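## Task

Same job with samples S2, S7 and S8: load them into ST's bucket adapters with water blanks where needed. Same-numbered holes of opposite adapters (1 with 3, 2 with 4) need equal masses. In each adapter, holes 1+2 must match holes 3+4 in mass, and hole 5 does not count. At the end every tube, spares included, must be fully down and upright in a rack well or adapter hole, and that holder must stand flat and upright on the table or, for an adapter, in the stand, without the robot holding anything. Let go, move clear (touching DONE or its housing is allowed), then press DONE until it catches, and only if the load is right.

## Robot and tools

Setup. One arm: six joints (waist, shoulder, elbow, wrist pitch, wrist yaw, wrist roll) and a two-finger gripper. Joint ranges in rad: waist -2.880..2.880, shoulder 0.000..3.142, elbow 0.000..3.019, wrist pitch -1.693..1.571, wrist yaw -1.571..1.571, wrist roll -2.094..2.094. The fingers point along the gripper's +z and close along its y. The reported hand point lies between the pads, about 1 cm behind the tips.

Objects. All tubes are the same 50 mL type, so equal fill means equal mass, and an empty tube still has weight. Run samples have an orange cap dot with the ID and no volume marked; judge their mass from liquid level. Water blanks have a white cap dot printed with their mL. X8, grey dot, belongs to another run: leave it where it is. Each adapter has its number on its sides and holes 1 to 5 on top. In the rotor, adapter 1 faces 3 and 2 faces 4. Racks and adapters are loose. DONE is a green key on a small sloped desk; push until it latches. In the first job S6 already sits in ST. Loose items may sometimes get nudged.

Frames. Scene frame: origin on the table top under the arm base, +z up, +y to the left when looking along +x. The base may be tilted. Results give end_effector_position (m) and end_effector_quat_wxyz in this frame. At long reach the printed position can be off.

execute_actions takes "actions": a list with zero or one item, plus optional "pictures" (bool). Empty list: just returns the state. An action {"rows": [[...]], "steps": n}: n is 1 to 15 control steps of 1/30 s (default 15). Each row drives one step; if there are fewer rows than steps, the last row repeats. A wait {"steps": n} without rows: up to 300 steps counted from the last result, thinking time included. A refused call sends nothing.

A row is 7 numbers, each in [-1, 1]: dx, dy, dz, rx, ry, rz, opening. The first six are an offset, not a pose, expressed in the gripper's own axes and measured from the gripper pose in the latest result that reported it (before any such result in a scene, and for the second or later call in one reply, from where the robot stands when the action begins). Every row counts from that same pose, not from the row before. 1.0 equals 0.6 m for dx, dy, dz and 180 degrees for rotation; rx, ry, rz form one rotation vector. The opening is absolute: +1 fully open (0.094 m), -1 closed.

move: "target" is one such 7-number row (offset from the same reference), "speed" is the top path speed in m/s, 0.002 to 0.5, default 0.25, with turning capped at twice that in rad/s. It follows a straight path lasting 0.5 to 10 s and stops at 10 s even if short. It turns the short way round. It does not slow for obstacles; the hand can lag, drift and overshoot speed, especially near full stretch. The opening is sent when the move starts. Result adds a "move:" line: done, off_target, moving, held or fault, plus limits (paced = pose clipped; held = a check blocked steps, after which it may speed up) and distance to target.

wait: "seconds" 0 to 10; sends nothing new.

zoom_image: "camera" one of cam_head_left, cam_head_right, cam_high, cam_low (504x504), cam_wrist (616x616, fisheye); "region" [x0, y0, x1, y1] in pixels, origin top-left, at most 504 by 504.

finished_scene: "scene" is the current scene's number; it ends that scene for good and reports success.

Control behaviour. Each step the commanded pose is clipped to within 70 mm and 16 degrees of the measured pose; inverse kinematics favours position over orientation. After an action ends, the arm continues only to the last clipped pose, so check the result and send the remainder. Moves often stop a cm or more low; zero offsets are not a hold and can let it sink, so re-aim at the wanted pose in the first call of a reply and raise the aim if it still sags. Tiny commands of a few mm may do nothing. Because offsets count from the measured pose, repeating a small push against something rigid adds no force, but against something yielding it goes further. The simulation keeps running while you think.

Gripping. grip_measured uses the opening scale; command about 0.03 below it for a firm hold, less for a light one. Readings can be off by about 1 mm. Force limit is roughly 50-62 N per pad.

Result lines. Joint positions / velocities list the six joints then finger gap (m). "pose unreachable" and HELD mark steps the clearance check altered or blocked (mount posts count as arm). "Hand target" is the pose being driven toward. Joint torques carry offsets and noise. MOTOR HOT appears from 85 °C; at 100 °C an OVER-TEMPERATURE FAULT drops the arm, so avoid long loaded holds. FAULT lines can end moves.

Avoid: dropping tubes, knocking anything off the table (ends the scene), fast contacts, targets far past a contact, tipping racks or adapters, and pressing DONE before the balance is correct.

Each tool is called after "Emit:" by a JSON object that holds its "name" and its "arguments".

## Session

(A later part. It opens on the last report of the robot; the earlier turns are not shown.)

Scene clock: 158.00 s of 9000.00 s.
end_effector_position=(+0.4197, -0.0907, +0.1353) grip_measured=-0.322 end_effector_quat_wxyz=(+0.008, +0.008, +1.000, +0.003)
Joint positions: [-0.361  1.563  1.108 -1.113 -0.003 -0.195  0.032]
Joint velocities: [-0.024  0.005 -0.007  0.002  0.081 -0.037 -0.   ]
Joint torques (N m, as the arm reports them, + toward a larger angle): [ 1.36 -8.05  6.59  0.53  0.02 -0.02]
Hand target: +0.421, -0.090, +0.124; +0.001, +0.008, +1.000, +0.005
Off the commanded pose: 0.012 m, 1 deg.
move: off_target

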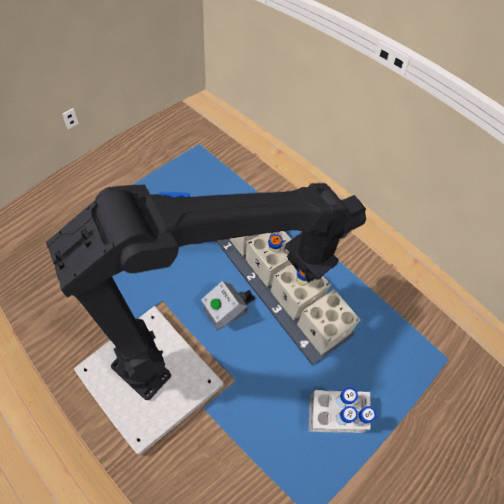

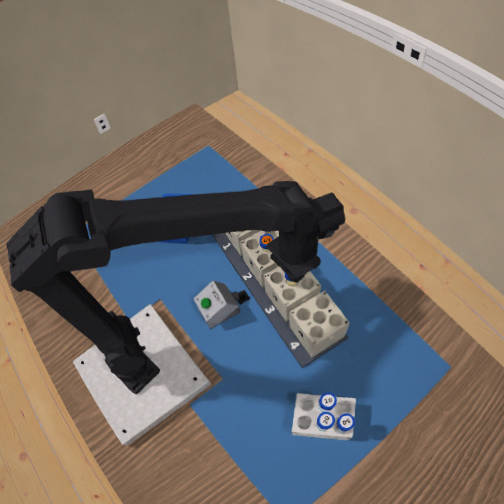

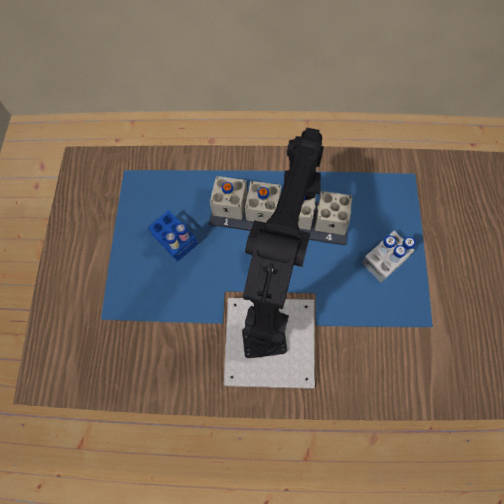

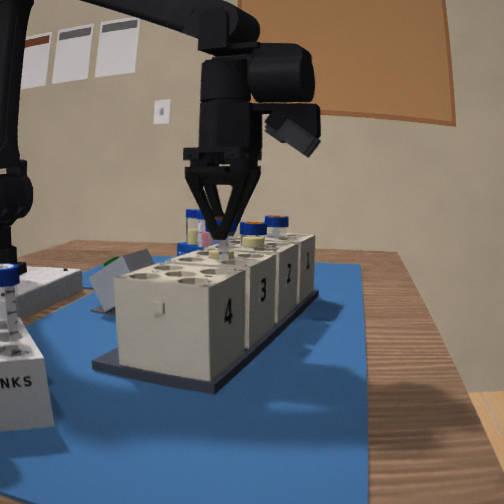

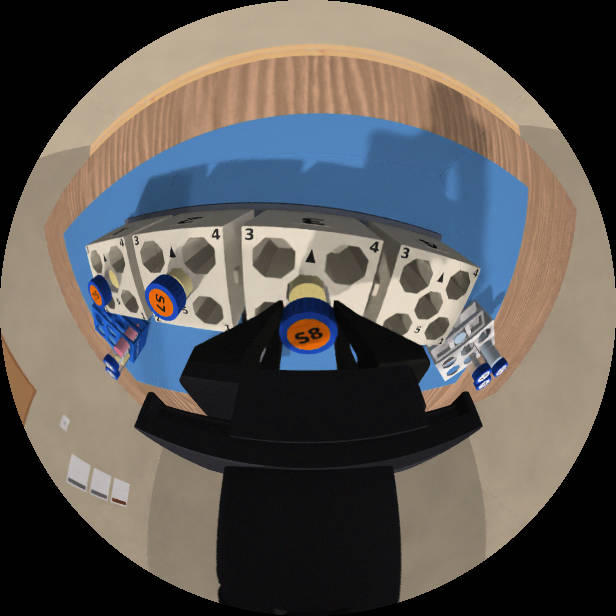

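Emit:
{"name": "move", "arguments": {"target": [0,0,0.022,0,0,0,-0.35], "speed": 0.03}}

Emit:
{"name": "move", "arguments": {"target": [0,0,0.004,0,0,0,0.15]}}

Emit:
{"name": "move", "arguments": {"target": [-0.02,0,-0.13,0,-0.01,0,0.15], "speed": 0.15}}

Emit:
{"name": "move", "arguments": {"target": [0.25,-0.58,-0.045,0.008,-0.008,0.25,0.15]}}

Scene clock: 165.50 s of 9000.00 s.
end_effector_position=(+0.4197, -0.0906, +0.1310) grip_measured=-0.322 end_effector_quat_wxyz=(+0.012, +0.008, +1.000, +0.003)
Joint positions: [-0.361  1.563  1.095 -1.092 -0.003 -0.195  0.032]
Joint velocities: [-0.015 -0.015 -0.017  0.002 -0.007  0.007 -0.001]
Joint torques (N m, as the arm reports them, + toward a larger angle): [ 1.07 -8.62  6.33  0.49  0.03 -0.04]
Hand target: +0.420, -0.091, +0.122; +0.008, +0.008, +1.000, +0.003
Off the commanded pose: 0.009 m, 0 deg.
After step 90, 3.80 s passed at rest.
move: done

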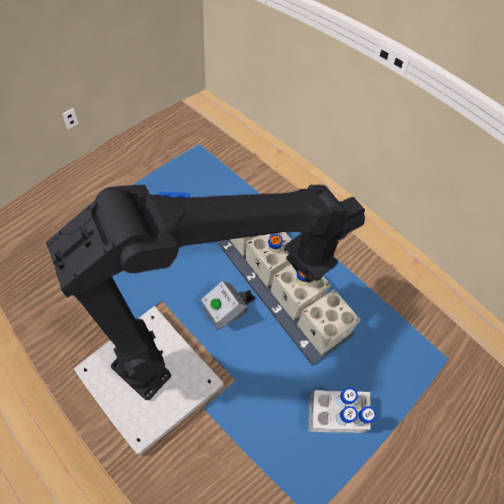

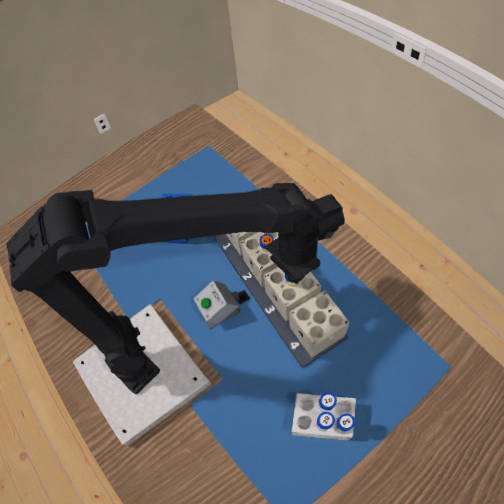

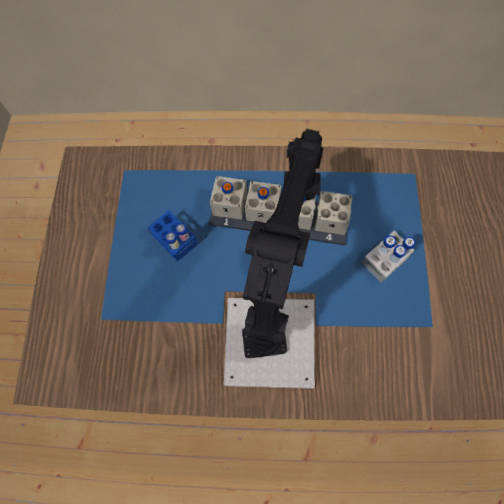

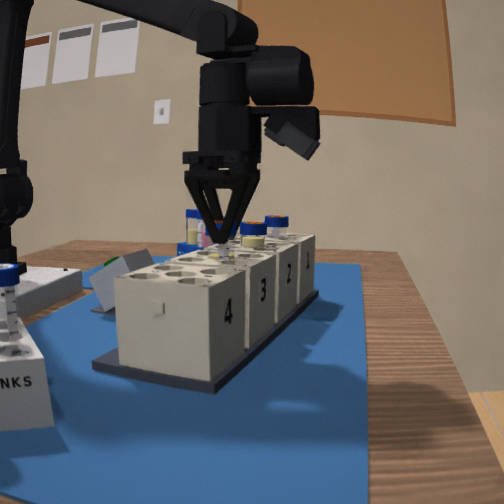

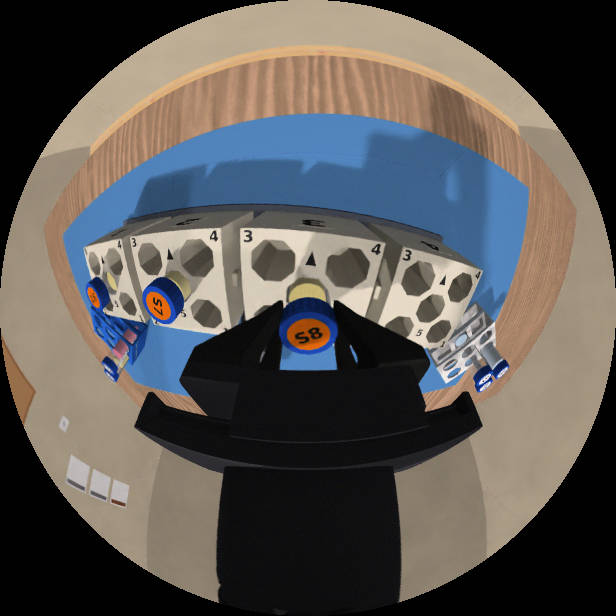

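Scene clock: 166.20 s of 9000.00 s.
end_effector_position=(+0.4180, -0.0901, +0.1296) grip_measured=+0.148 end_effector_quat_wxyz=(+0.010, +0.008, +1.000, +0.003)
Joint positions: [-0.361  1.563  1.091 -1.092 -0.004 -0.195  0.054]
Joint velocities: [ 0.005 -0.005  0.012 -0.002  0.051 -0.066  0.001]
Joint torques (N m, as the arm reports them, + toward a larger angle): [ 1.1  -9.47  6.87  0.18  0.02 -0.03]
Hand target: +0.420, -0.091, +0.129; +0.012, +0.008, +1.000, +0.003
Off the commanded pose: 0.002 m, 0 deg.
move: done

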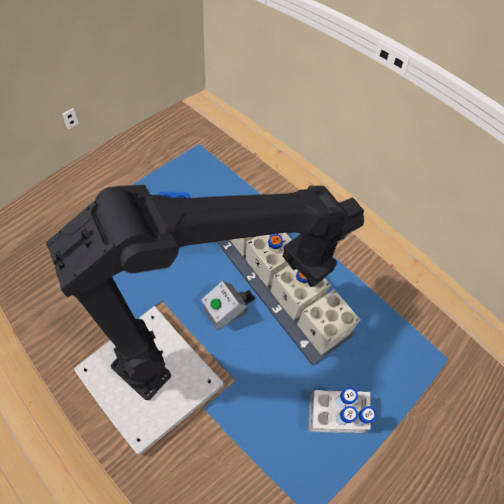

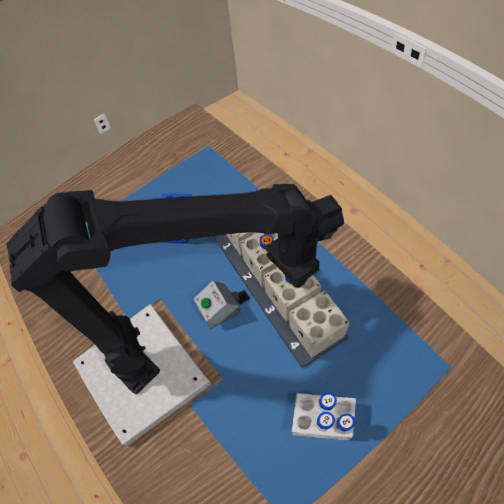

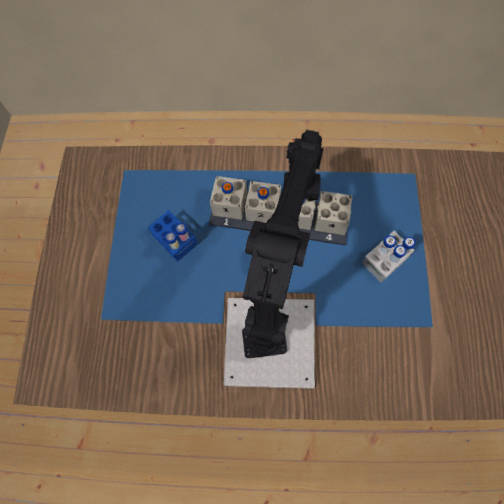

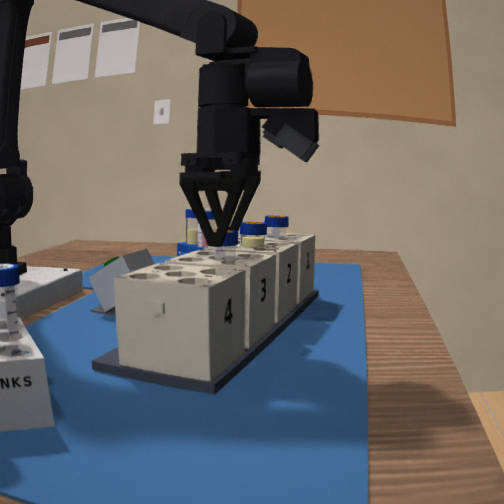

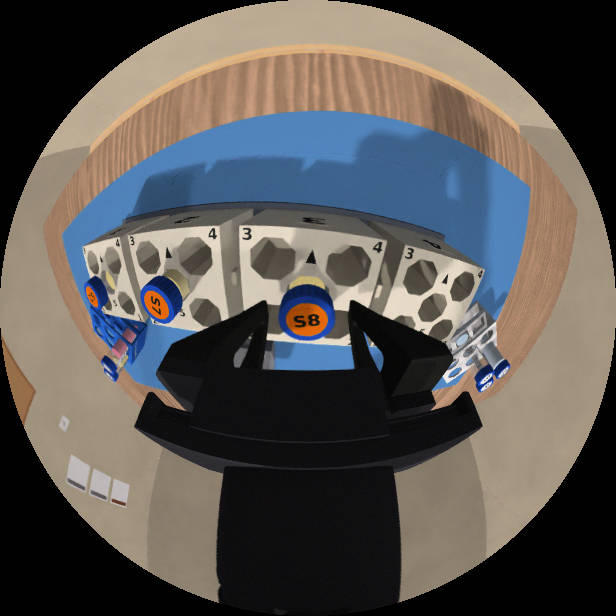

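Scene clock: 167.13 s of 9000.00 s.
end_effector_position=(+0.4168, -0.0899, +0.1897) grip_measured=+0.148 end_effector_quat_wxyz=(+0.007, +0.008, +1.000, +0.005)
Joint positions: [-0.361  1.504  1.193 -1.259 -0.006 -0.195  0.054]
Joint velocities: [ 0.005  0.005  0.007 -0.012 -0.022 -0.081  0.   ]
Joint torques (N m, as the arm reports them, + toward a larger angle): [ 1.39 -9.83 10.1  -0.46 -0.09 -0.01]
Hand target: +0.427, -0.090, +0.208; +0.026, +0.008, +1.000, +0.003
Off the commanded pose: 0.022 m, 2 deg.
move: off_target

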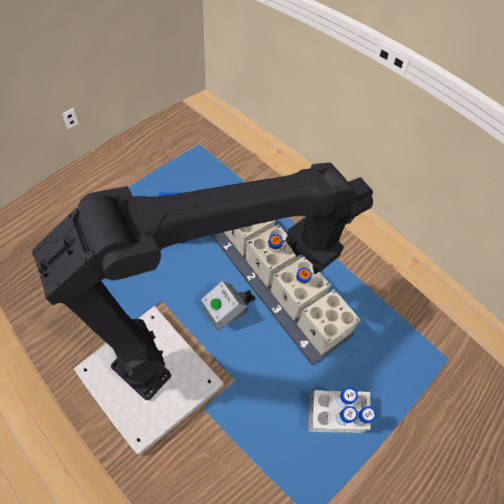

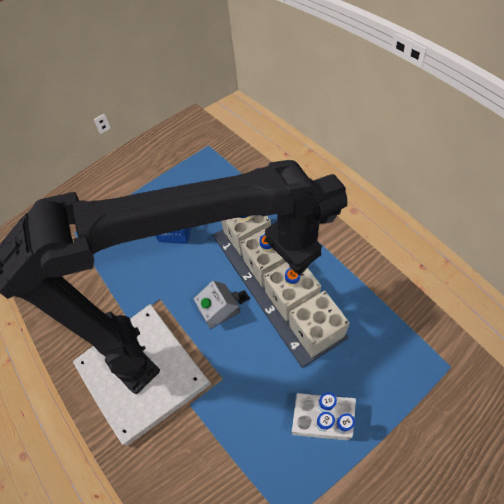

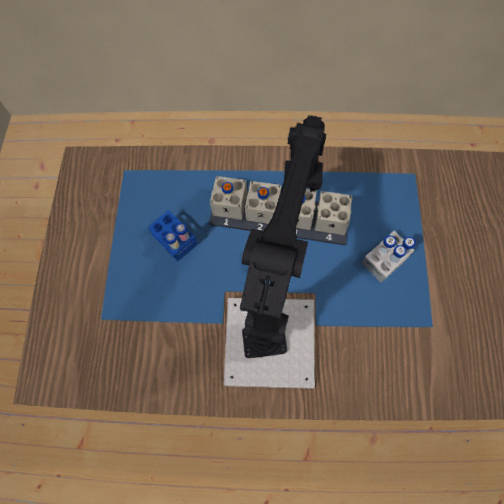

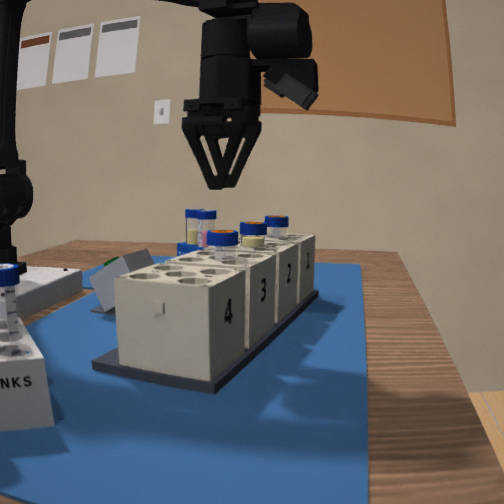

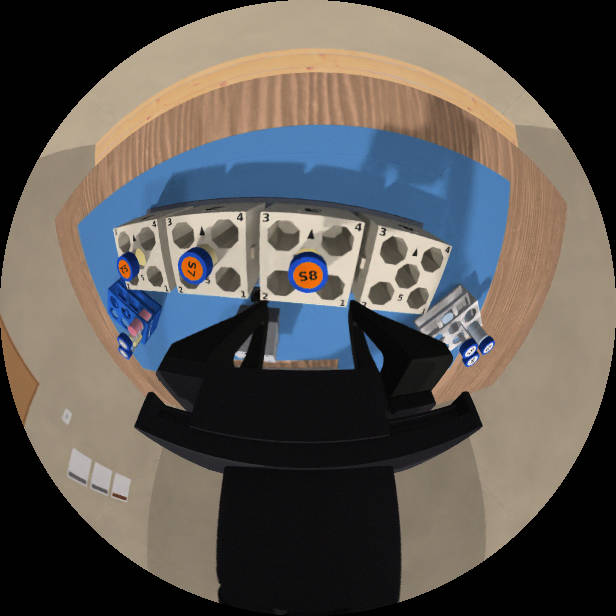

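Scene clock: 169.10 s of 9000.00 s.
end_effector_position=(+0.2469, -0.4236, +0.2006) grip_measured=+0.148 end_effector_quat_wxyz=(+0.010, +0.389, +0.921, +0.002)
Joint positions: [-1.188  1.645  1.4   -1.316 -0.002 -0.239  0.054]
Joint velocities: [ 0.024 -0.015 -0.027 -0.012  0.037 -0.037  0.   ]
Joint torques (N m, as the arm reports them, + toward a larger angle): [  1.64 -10.75  10.84  -0.51  -0.01   0.04]
Hand target: +0.257, -0.434, +0.212; +0.019, +0.390, +0.921, -0.004
Off the commanded pose: 0.021 m, 1 deg.
move: off_target

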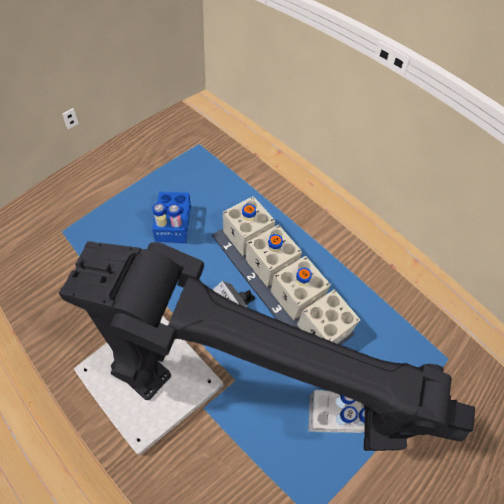

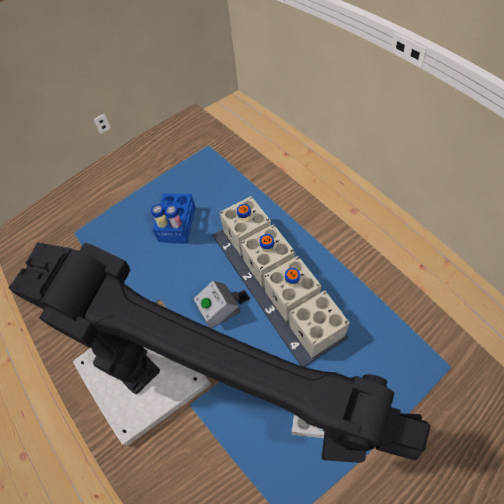

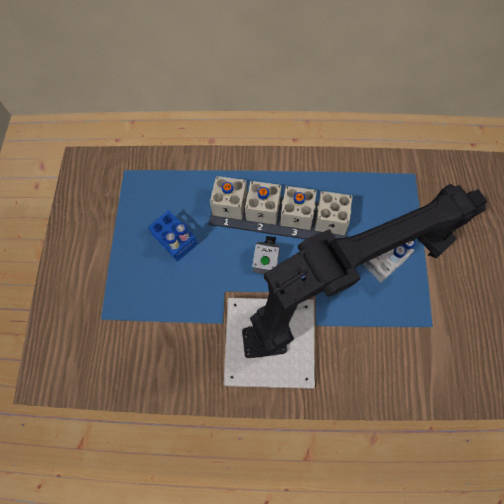

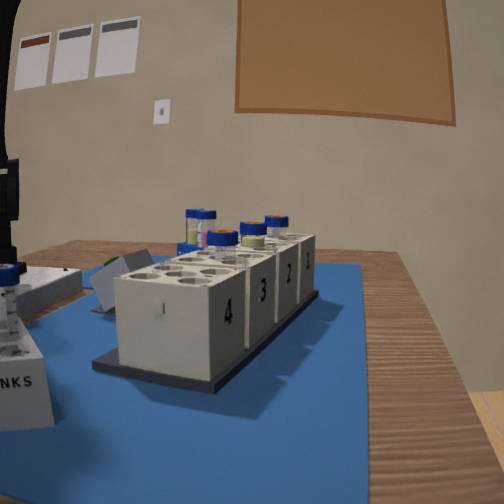

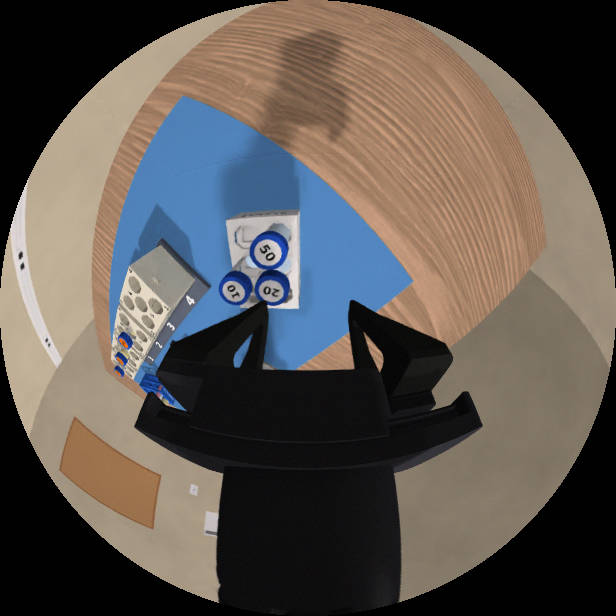

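Emit:
{"name": "move", "arguments": {"target": [-0.034,0.063,0.075,0,0,0,0.15], "speed": 0.08}}

Scene clock: 177.40 s of 9000.00 s.
end_effector_position=(+0.2855, -0.4100, +0.1619) grip_measured=+0.148 end_effector_quat_wxyz=(+0.009, +0.385, +0.923, +0.003)
Joint positions: [-1.109  1.699  1.362 -1.226 -0.002 -0.168  0.054]
Joint velocities: [-0.015 -0.005 -0.007 -0.007 -0.037 -0.037  0.001]
Joint torques (N m, as the arm reports them, + toward a larger angle): [  1.45 -11.16   7.41   0.44   0.04   0.04]
Hand target: +0.289, -0.413, +0.156; +0.010, +0.389, +0.921, +0.002
Off the commanded pose: 0.007 m, 0 deg.
After step 90, 4.13 s passed at rest.
move: done

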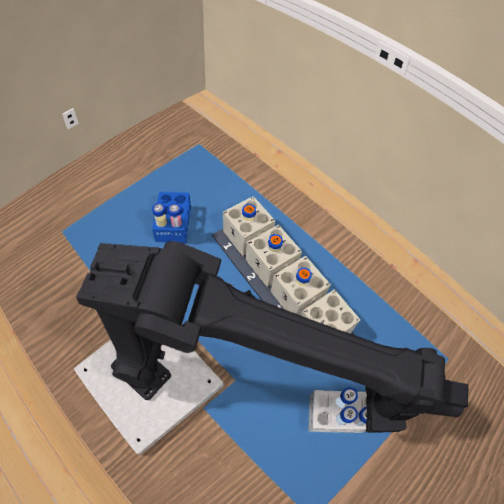

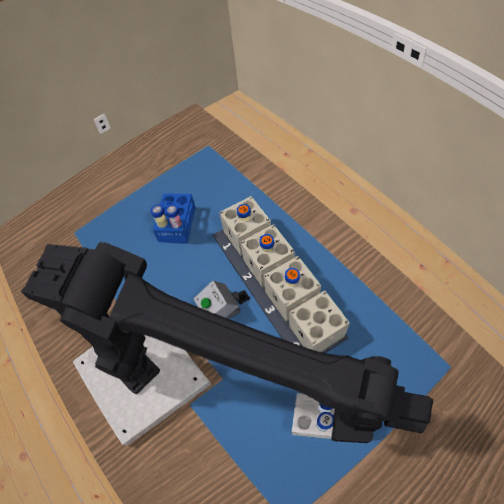

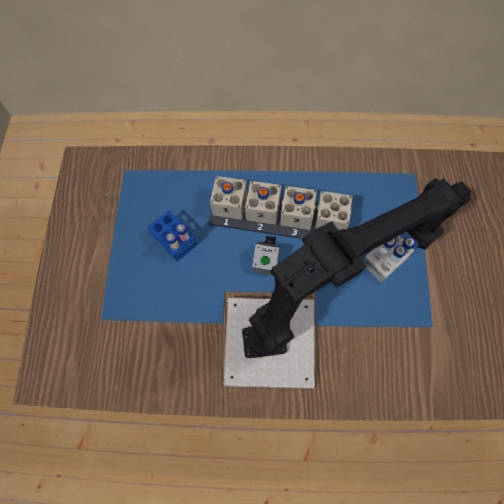

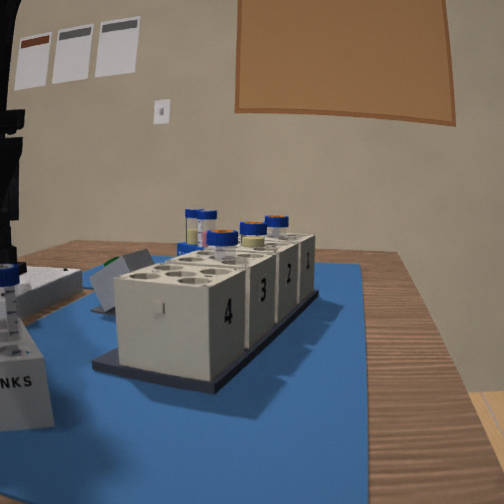

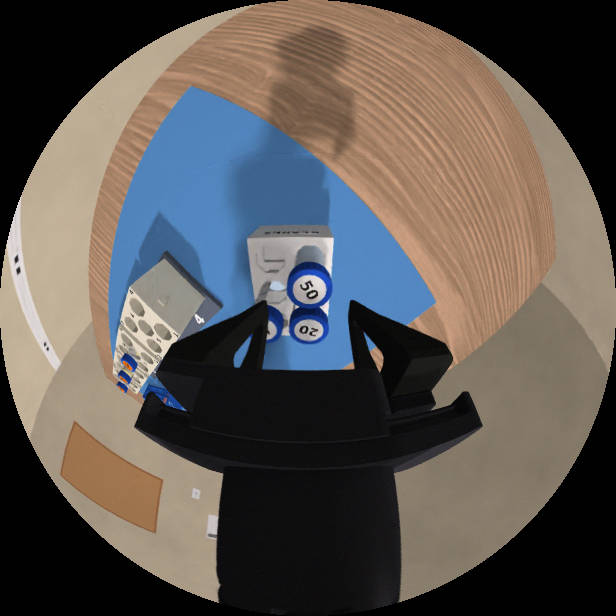

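Emit:
{"name": "move", "arguments": {"target": [-0.007,-0.003,0.083,0,0,0,0.12], "speed": 0.05}}

Scene clock: 182.23 s of 9000.00 s.
end_effector_position=(+0.2871, -0.4113, +0.1196) grip_measured=+0.122 end_effector_quat_wxyz=(+0.010, +0.386, +0.922, +0.003)
Joint positions: [-1.109  1.744  1.303 -1.12  -0.002 -0.166  0.053]
Joint velocities: [-0.005  0.005 -0.002  0.012 -0.037  0.037  0.   ]
Joint torques (N m, as the arm reports them, + toward a larger angle): [  1.   -11.2    7.05   0.39   0.01  -0.07]
Hand target: +0.288, -0.415, +0.112; +0.009, +0.385, +0.923, +0.003
Off the commanded pose: 0.008 m, 0 deg.
After step 90, 0.50 s passed at rest.
move: done

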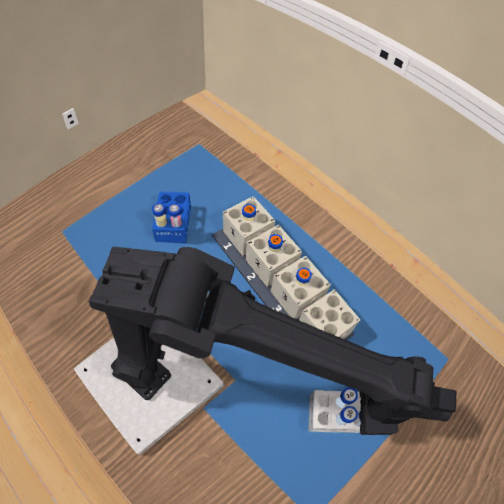

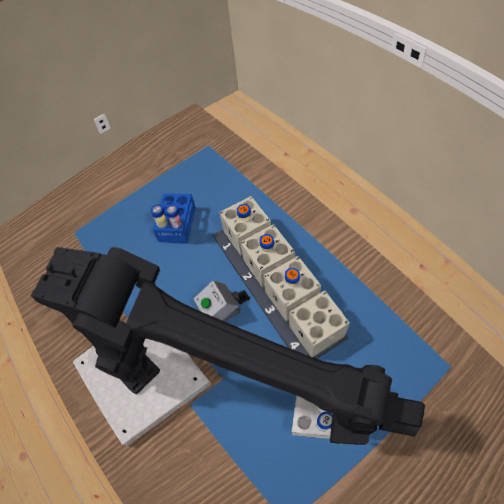

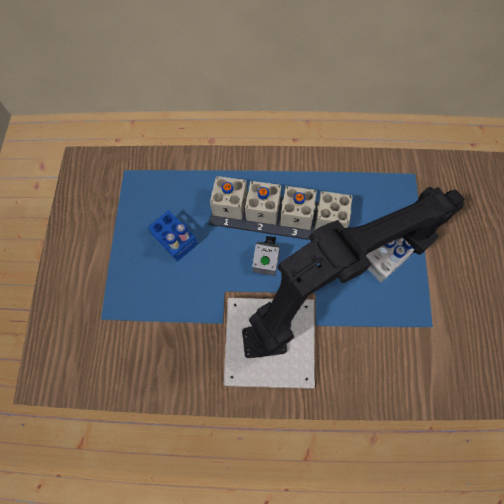

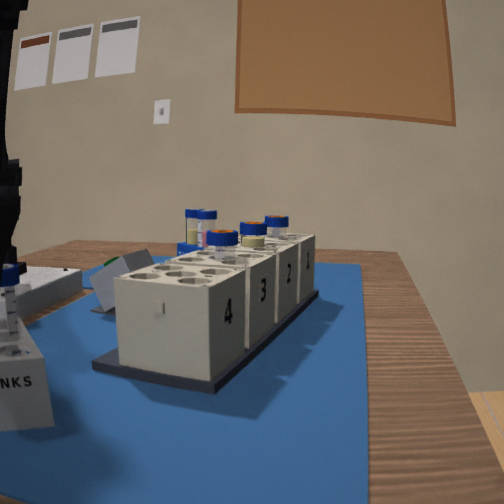

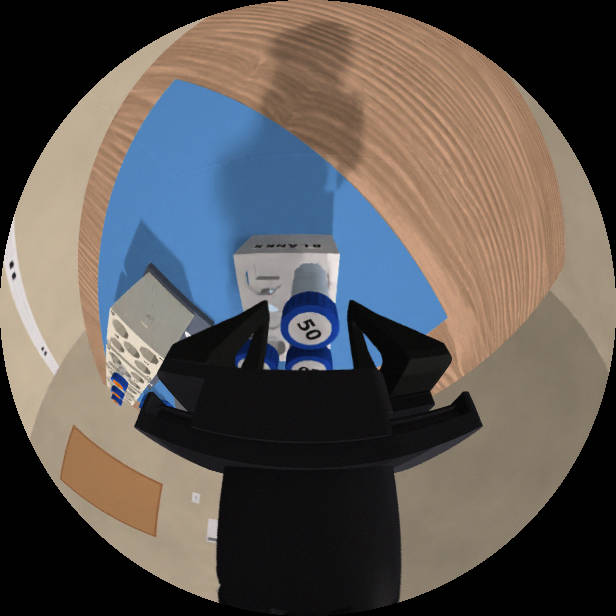

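Emit:
{"name": "move", "arguments": {"target": [-0.003,0,0.006,0,0,0,-0.345]}}

Emit:
{"name": "execute_actions", "arguments": {"actions": [{"rows":[[-0.012,0,-0.02,0,-0.006,0,-0.35],[-0.02,0,-0.03,0,-0.009,0,-0.35],[-0.026,-0.003,-0.04,0,-0.012,0,-0.35],[-0.028,-0.004,-0.05,0,-0.012,0,-0.35],[-0.028,-0.004,-0.06,0,-0.012,0,-0.35],[-0.028,-0.004,-0.07,0,-0.012,0,-0.35],[-0.028,-0.004,-0.08,0,-0.012,0,-0.35],[-0.028,-0.004,-0.09,0,-0.012,0,-0.35],[-0.028,-0.004,-0.1,0,-0.012,0,-0.35],[-0.028,-0.004,-0.11,0,-0.012,0,-0.35],[-0.028,-0.004,-0.12,0,-0.012,0,-0.35],[-0.028,-0.004,-0.13,0,-0.012,0,-0.35],[-0.028,-0.004,-0.14,0,-0.012,0,-0.35]]}], "pictures": false}}

Emit:
{"name": "move", "arguments": {"target": [-0.024,-0.004,-0.18,0,-0.014,0,-0.35], "speed": 0.12}}

Scene clock: 188.73 s of 9000.00 s.
end_effector_position=(+0.2871, -0.4113, +0.1196) grip_measured=-0.321 end_effector_quat_wxyz=(+0.010, +0.386, +0.922, +0.003)
Joint positions: [-1.109  1.744  1.303 -1.12  -0.002 -0.166  0.032]
Joint velocities: [ 0.005 -0.015 -0.002 -0.002 -0.037 -0.037 -0.001]
Joint torques (N m, as the arm reports them, + toward a larger angle): [  1.29 -11.81   6.93   0.19   0.02  -0.04]
Hand target: +0.288, -0.413, +0.116; +0.010, +0.386, +0.922, +0.003
Off the commanded pose: 0.004 m, 0 deg.
After step 90, 2.80 s passed at rest.
move: done

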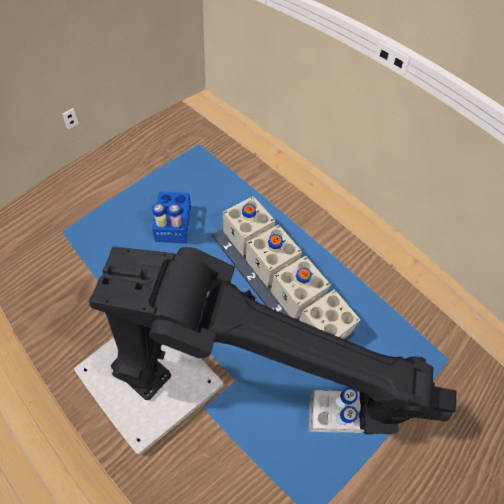

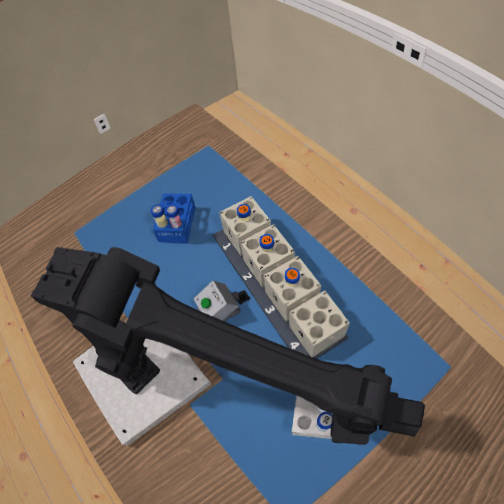

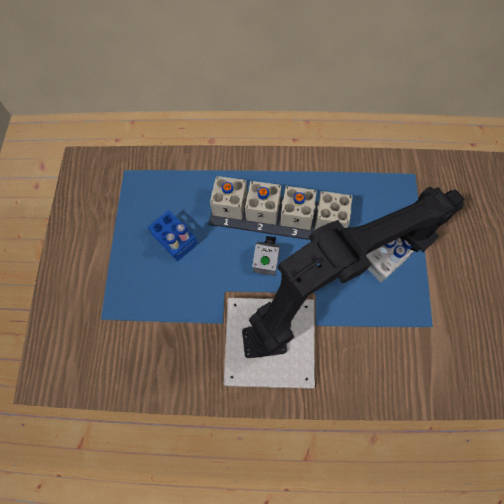

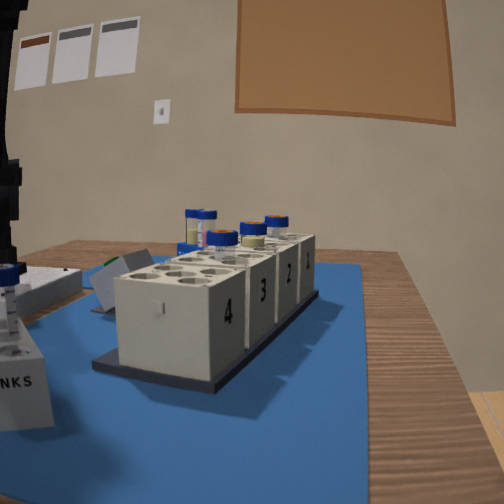

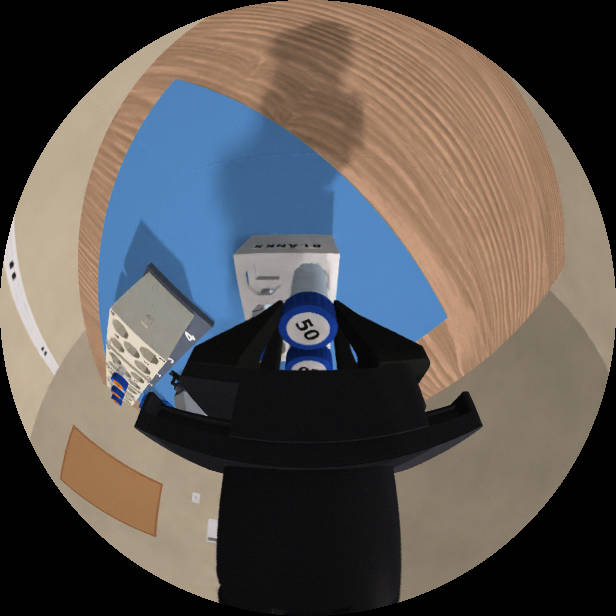

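Scene clock: 189.23 s of 9000.00 s.
end_effector_position=(+0.2869, -0.4110, +0.1604) grip_measured=-0.321 end_effector_quat_wxyz=(-0.006, +0.386, +0.922, +0.014)
Joint positions: [-1.109  1.726  1.395 -1.268 -0.005 -0.166  0.032]
Joint velocities: [-0.015 -0.161  0.217 -0.222  0.007 -0.051 -0.001]
Joint torques (N m, as the arm reports them, + toward a larger angle): [  1.02 -14.75  10.54  -0.43  -0.09  -0.05]
Hand target: +0.294, -0.422, +0.203; +0.027, +0.386, +0.922, -0.005
Off the commanded pose: 0.046 m, 4 deg.
Steps of this call (steps 1 to 15: all 15 steps of this action). Readings (end_effector_position):
1: (+0.2871, -0.4113, +0.1196)
2: (+0.2870, -0.4109, +0.1196)
4: (+0.2864, -0.4101, +0.1205)
8: (+0.2859, -0.4093, +0.1294)
15: the state above

Scene clock: 190.93 s of 9000.00 s.
end_effector_position=(+0.2902, -0.4169, +0.2538) grip_measured=-0.321 end_effector_quat_wxyz=(-0.003, +0.386, +0.922, +0.014)
Joint positions: [-1.109  1.69   1.598 -1.503 -0.008 -0.166  0.032]
Joint velocities: [-0.005 -0.005 -0.002  0.002 -0.037 -0.007  0.   ]
Joint torques (N m, as the arm reports them, + toward a larger angle): [  1.   -14.2   11.11  -0.52  -0.1   -0.06]
Hand target: +0.293, -0.424, +0.285; +0.025, +0.386, +0.922, -0.001
Off the commanded pose: 0.033 m, 4 deg.
move: off_target

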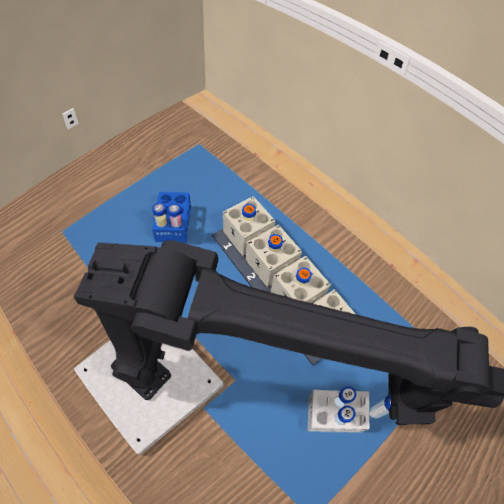

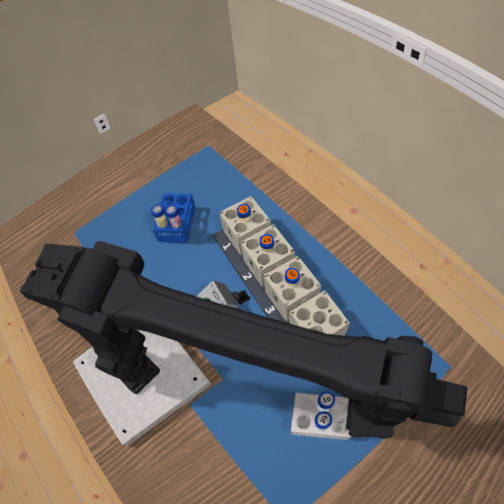

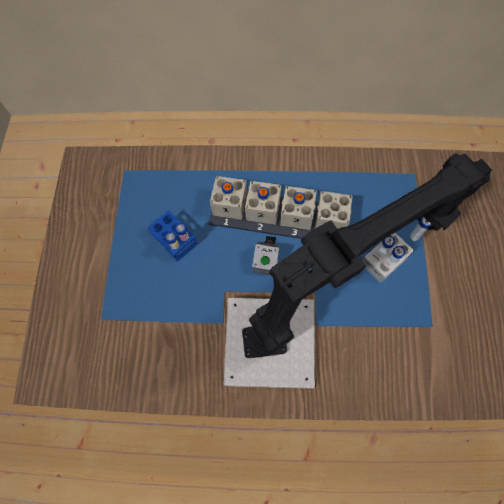

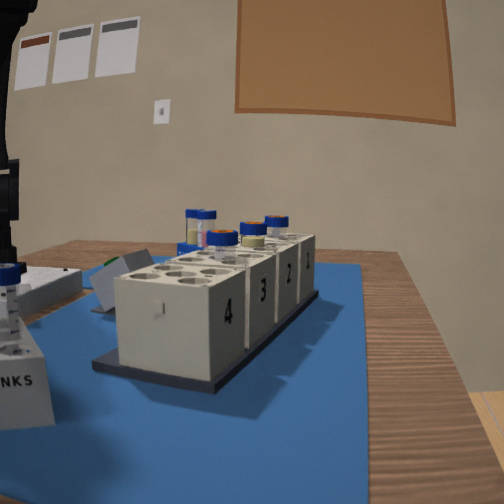

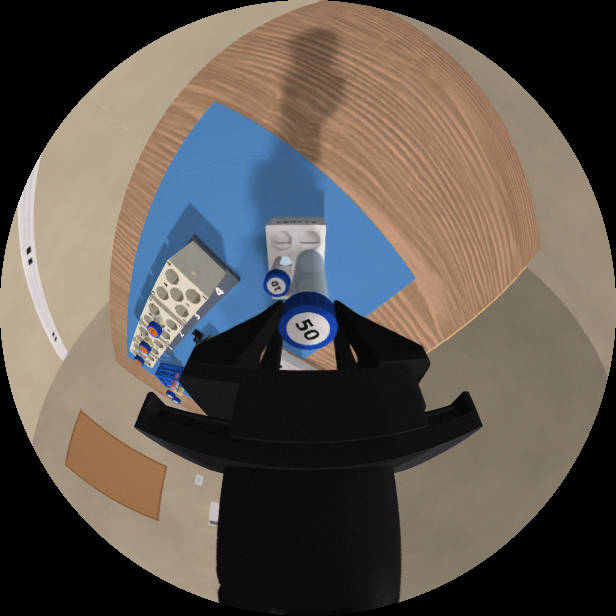

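Emit:
{"name": "move", "arguments": {"target": [0.111,0.395,-0.02,0.006,-0.026,-0.252,-0.35], "speed": 0.2}}

Scene clock: 197.20 s of 9000.00 s.
end_effector_position=(+0.4139, -0.2023, +0.2545) grip_measured=-0.321 end_effector_quat_wxyz=(+0.012, +0.005, +1.000, +0.003)
Joint positions: [-0.601  1.55   1.421 -1.433 -0.006 -0.442  0.032]
Joint velocities: [-0.015 -0.005  0.007  0.002 -0.007  0.037 -0.   ]
Joint torques (N m, as the arm reports them, + toward a larger angle): [  0.93 -12.71   7.88   0.47   0.08  -0.13]
Hand target: +0.414, -0.205, +0.271; +0.034, +0.001, +0.999, -0.010
Off the commanded pose: 0.018 m, 3 deg.
After step 90, 0.87 s passed at rest.
move: off_target

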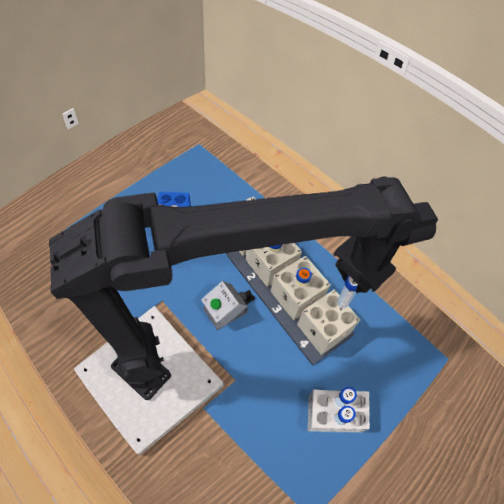

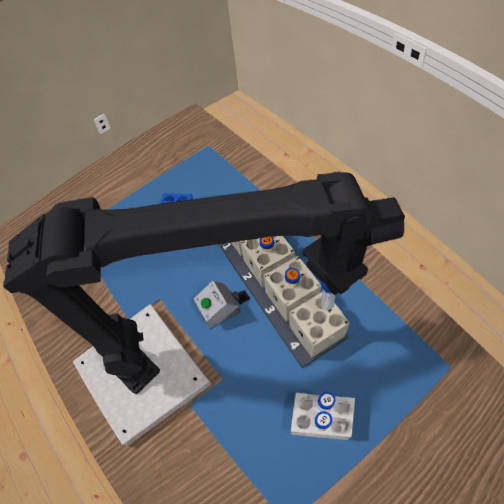

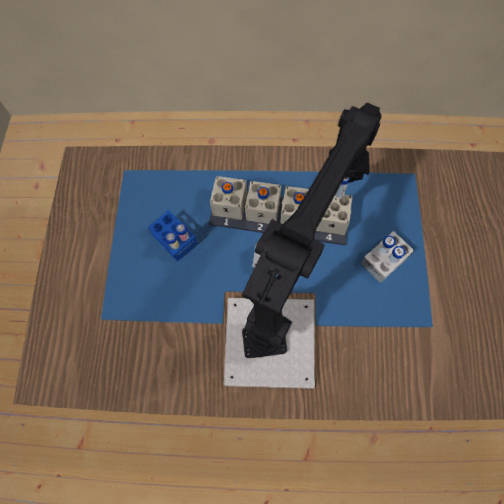

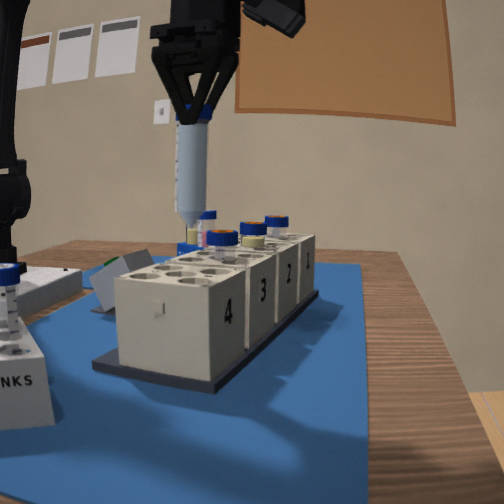

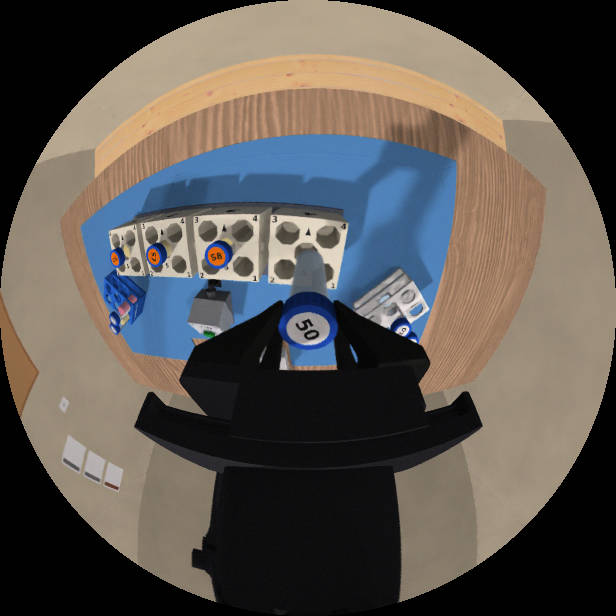

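Emit:
{"name": "move", "arguments": {"target": [0.008,0.003,0.055,0,-0.006,0,-0.35], "speed": 0.05}}

Emit:
{"name": "zoom_image", "arguments": {"camera": "cam_wrist", "region": [230,180,400,350]}}

Scene clock: 200.23 s of 9000.00 s.
end_effector_position=(+0.4064, -0.1974, +0.2160) grip_measured=-0.321 end_effector_quat_wxyz=(+0.009, +0.004, +1.000, +0.007)
Joint positions: [-0.601  1.55   1.319 -1.34  -0.01  -0.444  0.032]
Joint velocities: [-0.005 -0.005  0.002  0.007  0.037  0.051 -0.001]
Joint torques (N m, as the arm reports them, + toward a larger angle): [  0.86 -10.43   7.77   0.4   -0.12  -0.06]
Hand target: +0.410, -0.200, +0.221; +0.021, +0.005, +1.000, +0.003
Off the commanded pose: 0.007 m, 2 deg.
move: done

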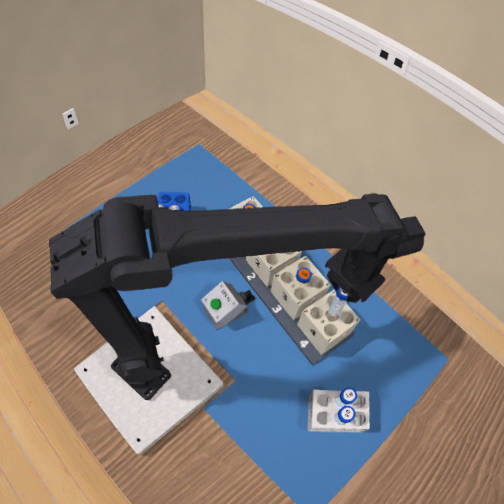

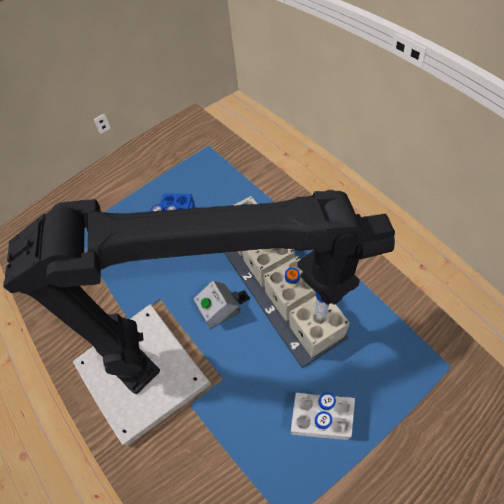

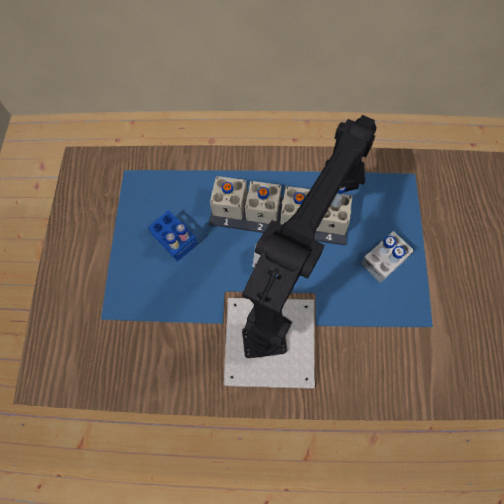

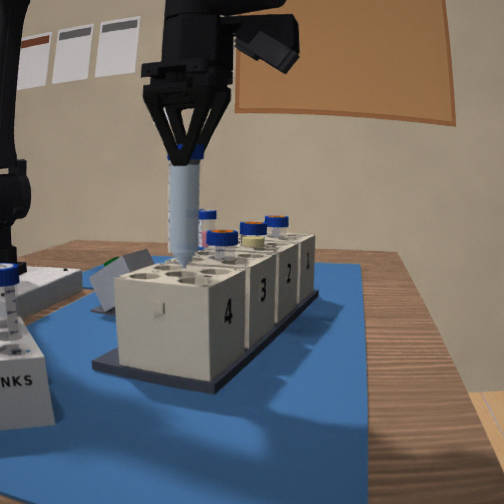

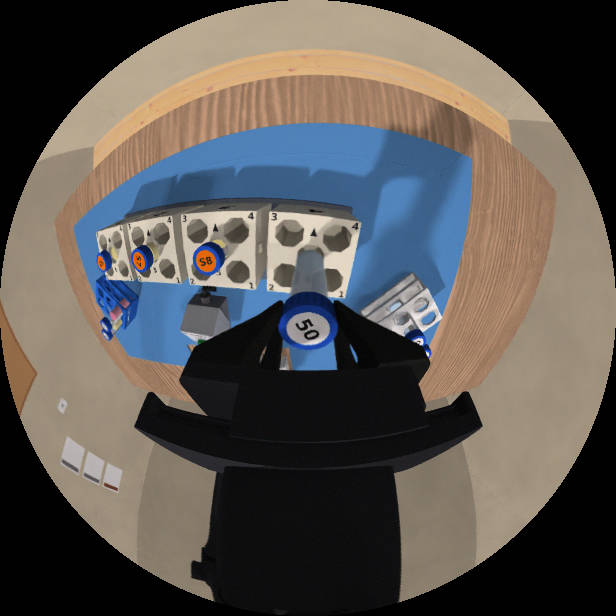

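Region (230, 180, 400, 350) of cam_wrist's 616x616 image, scaled by 2.965, with more detail than that image has.

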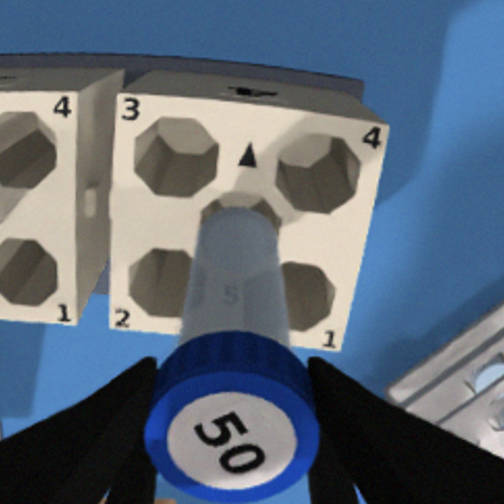

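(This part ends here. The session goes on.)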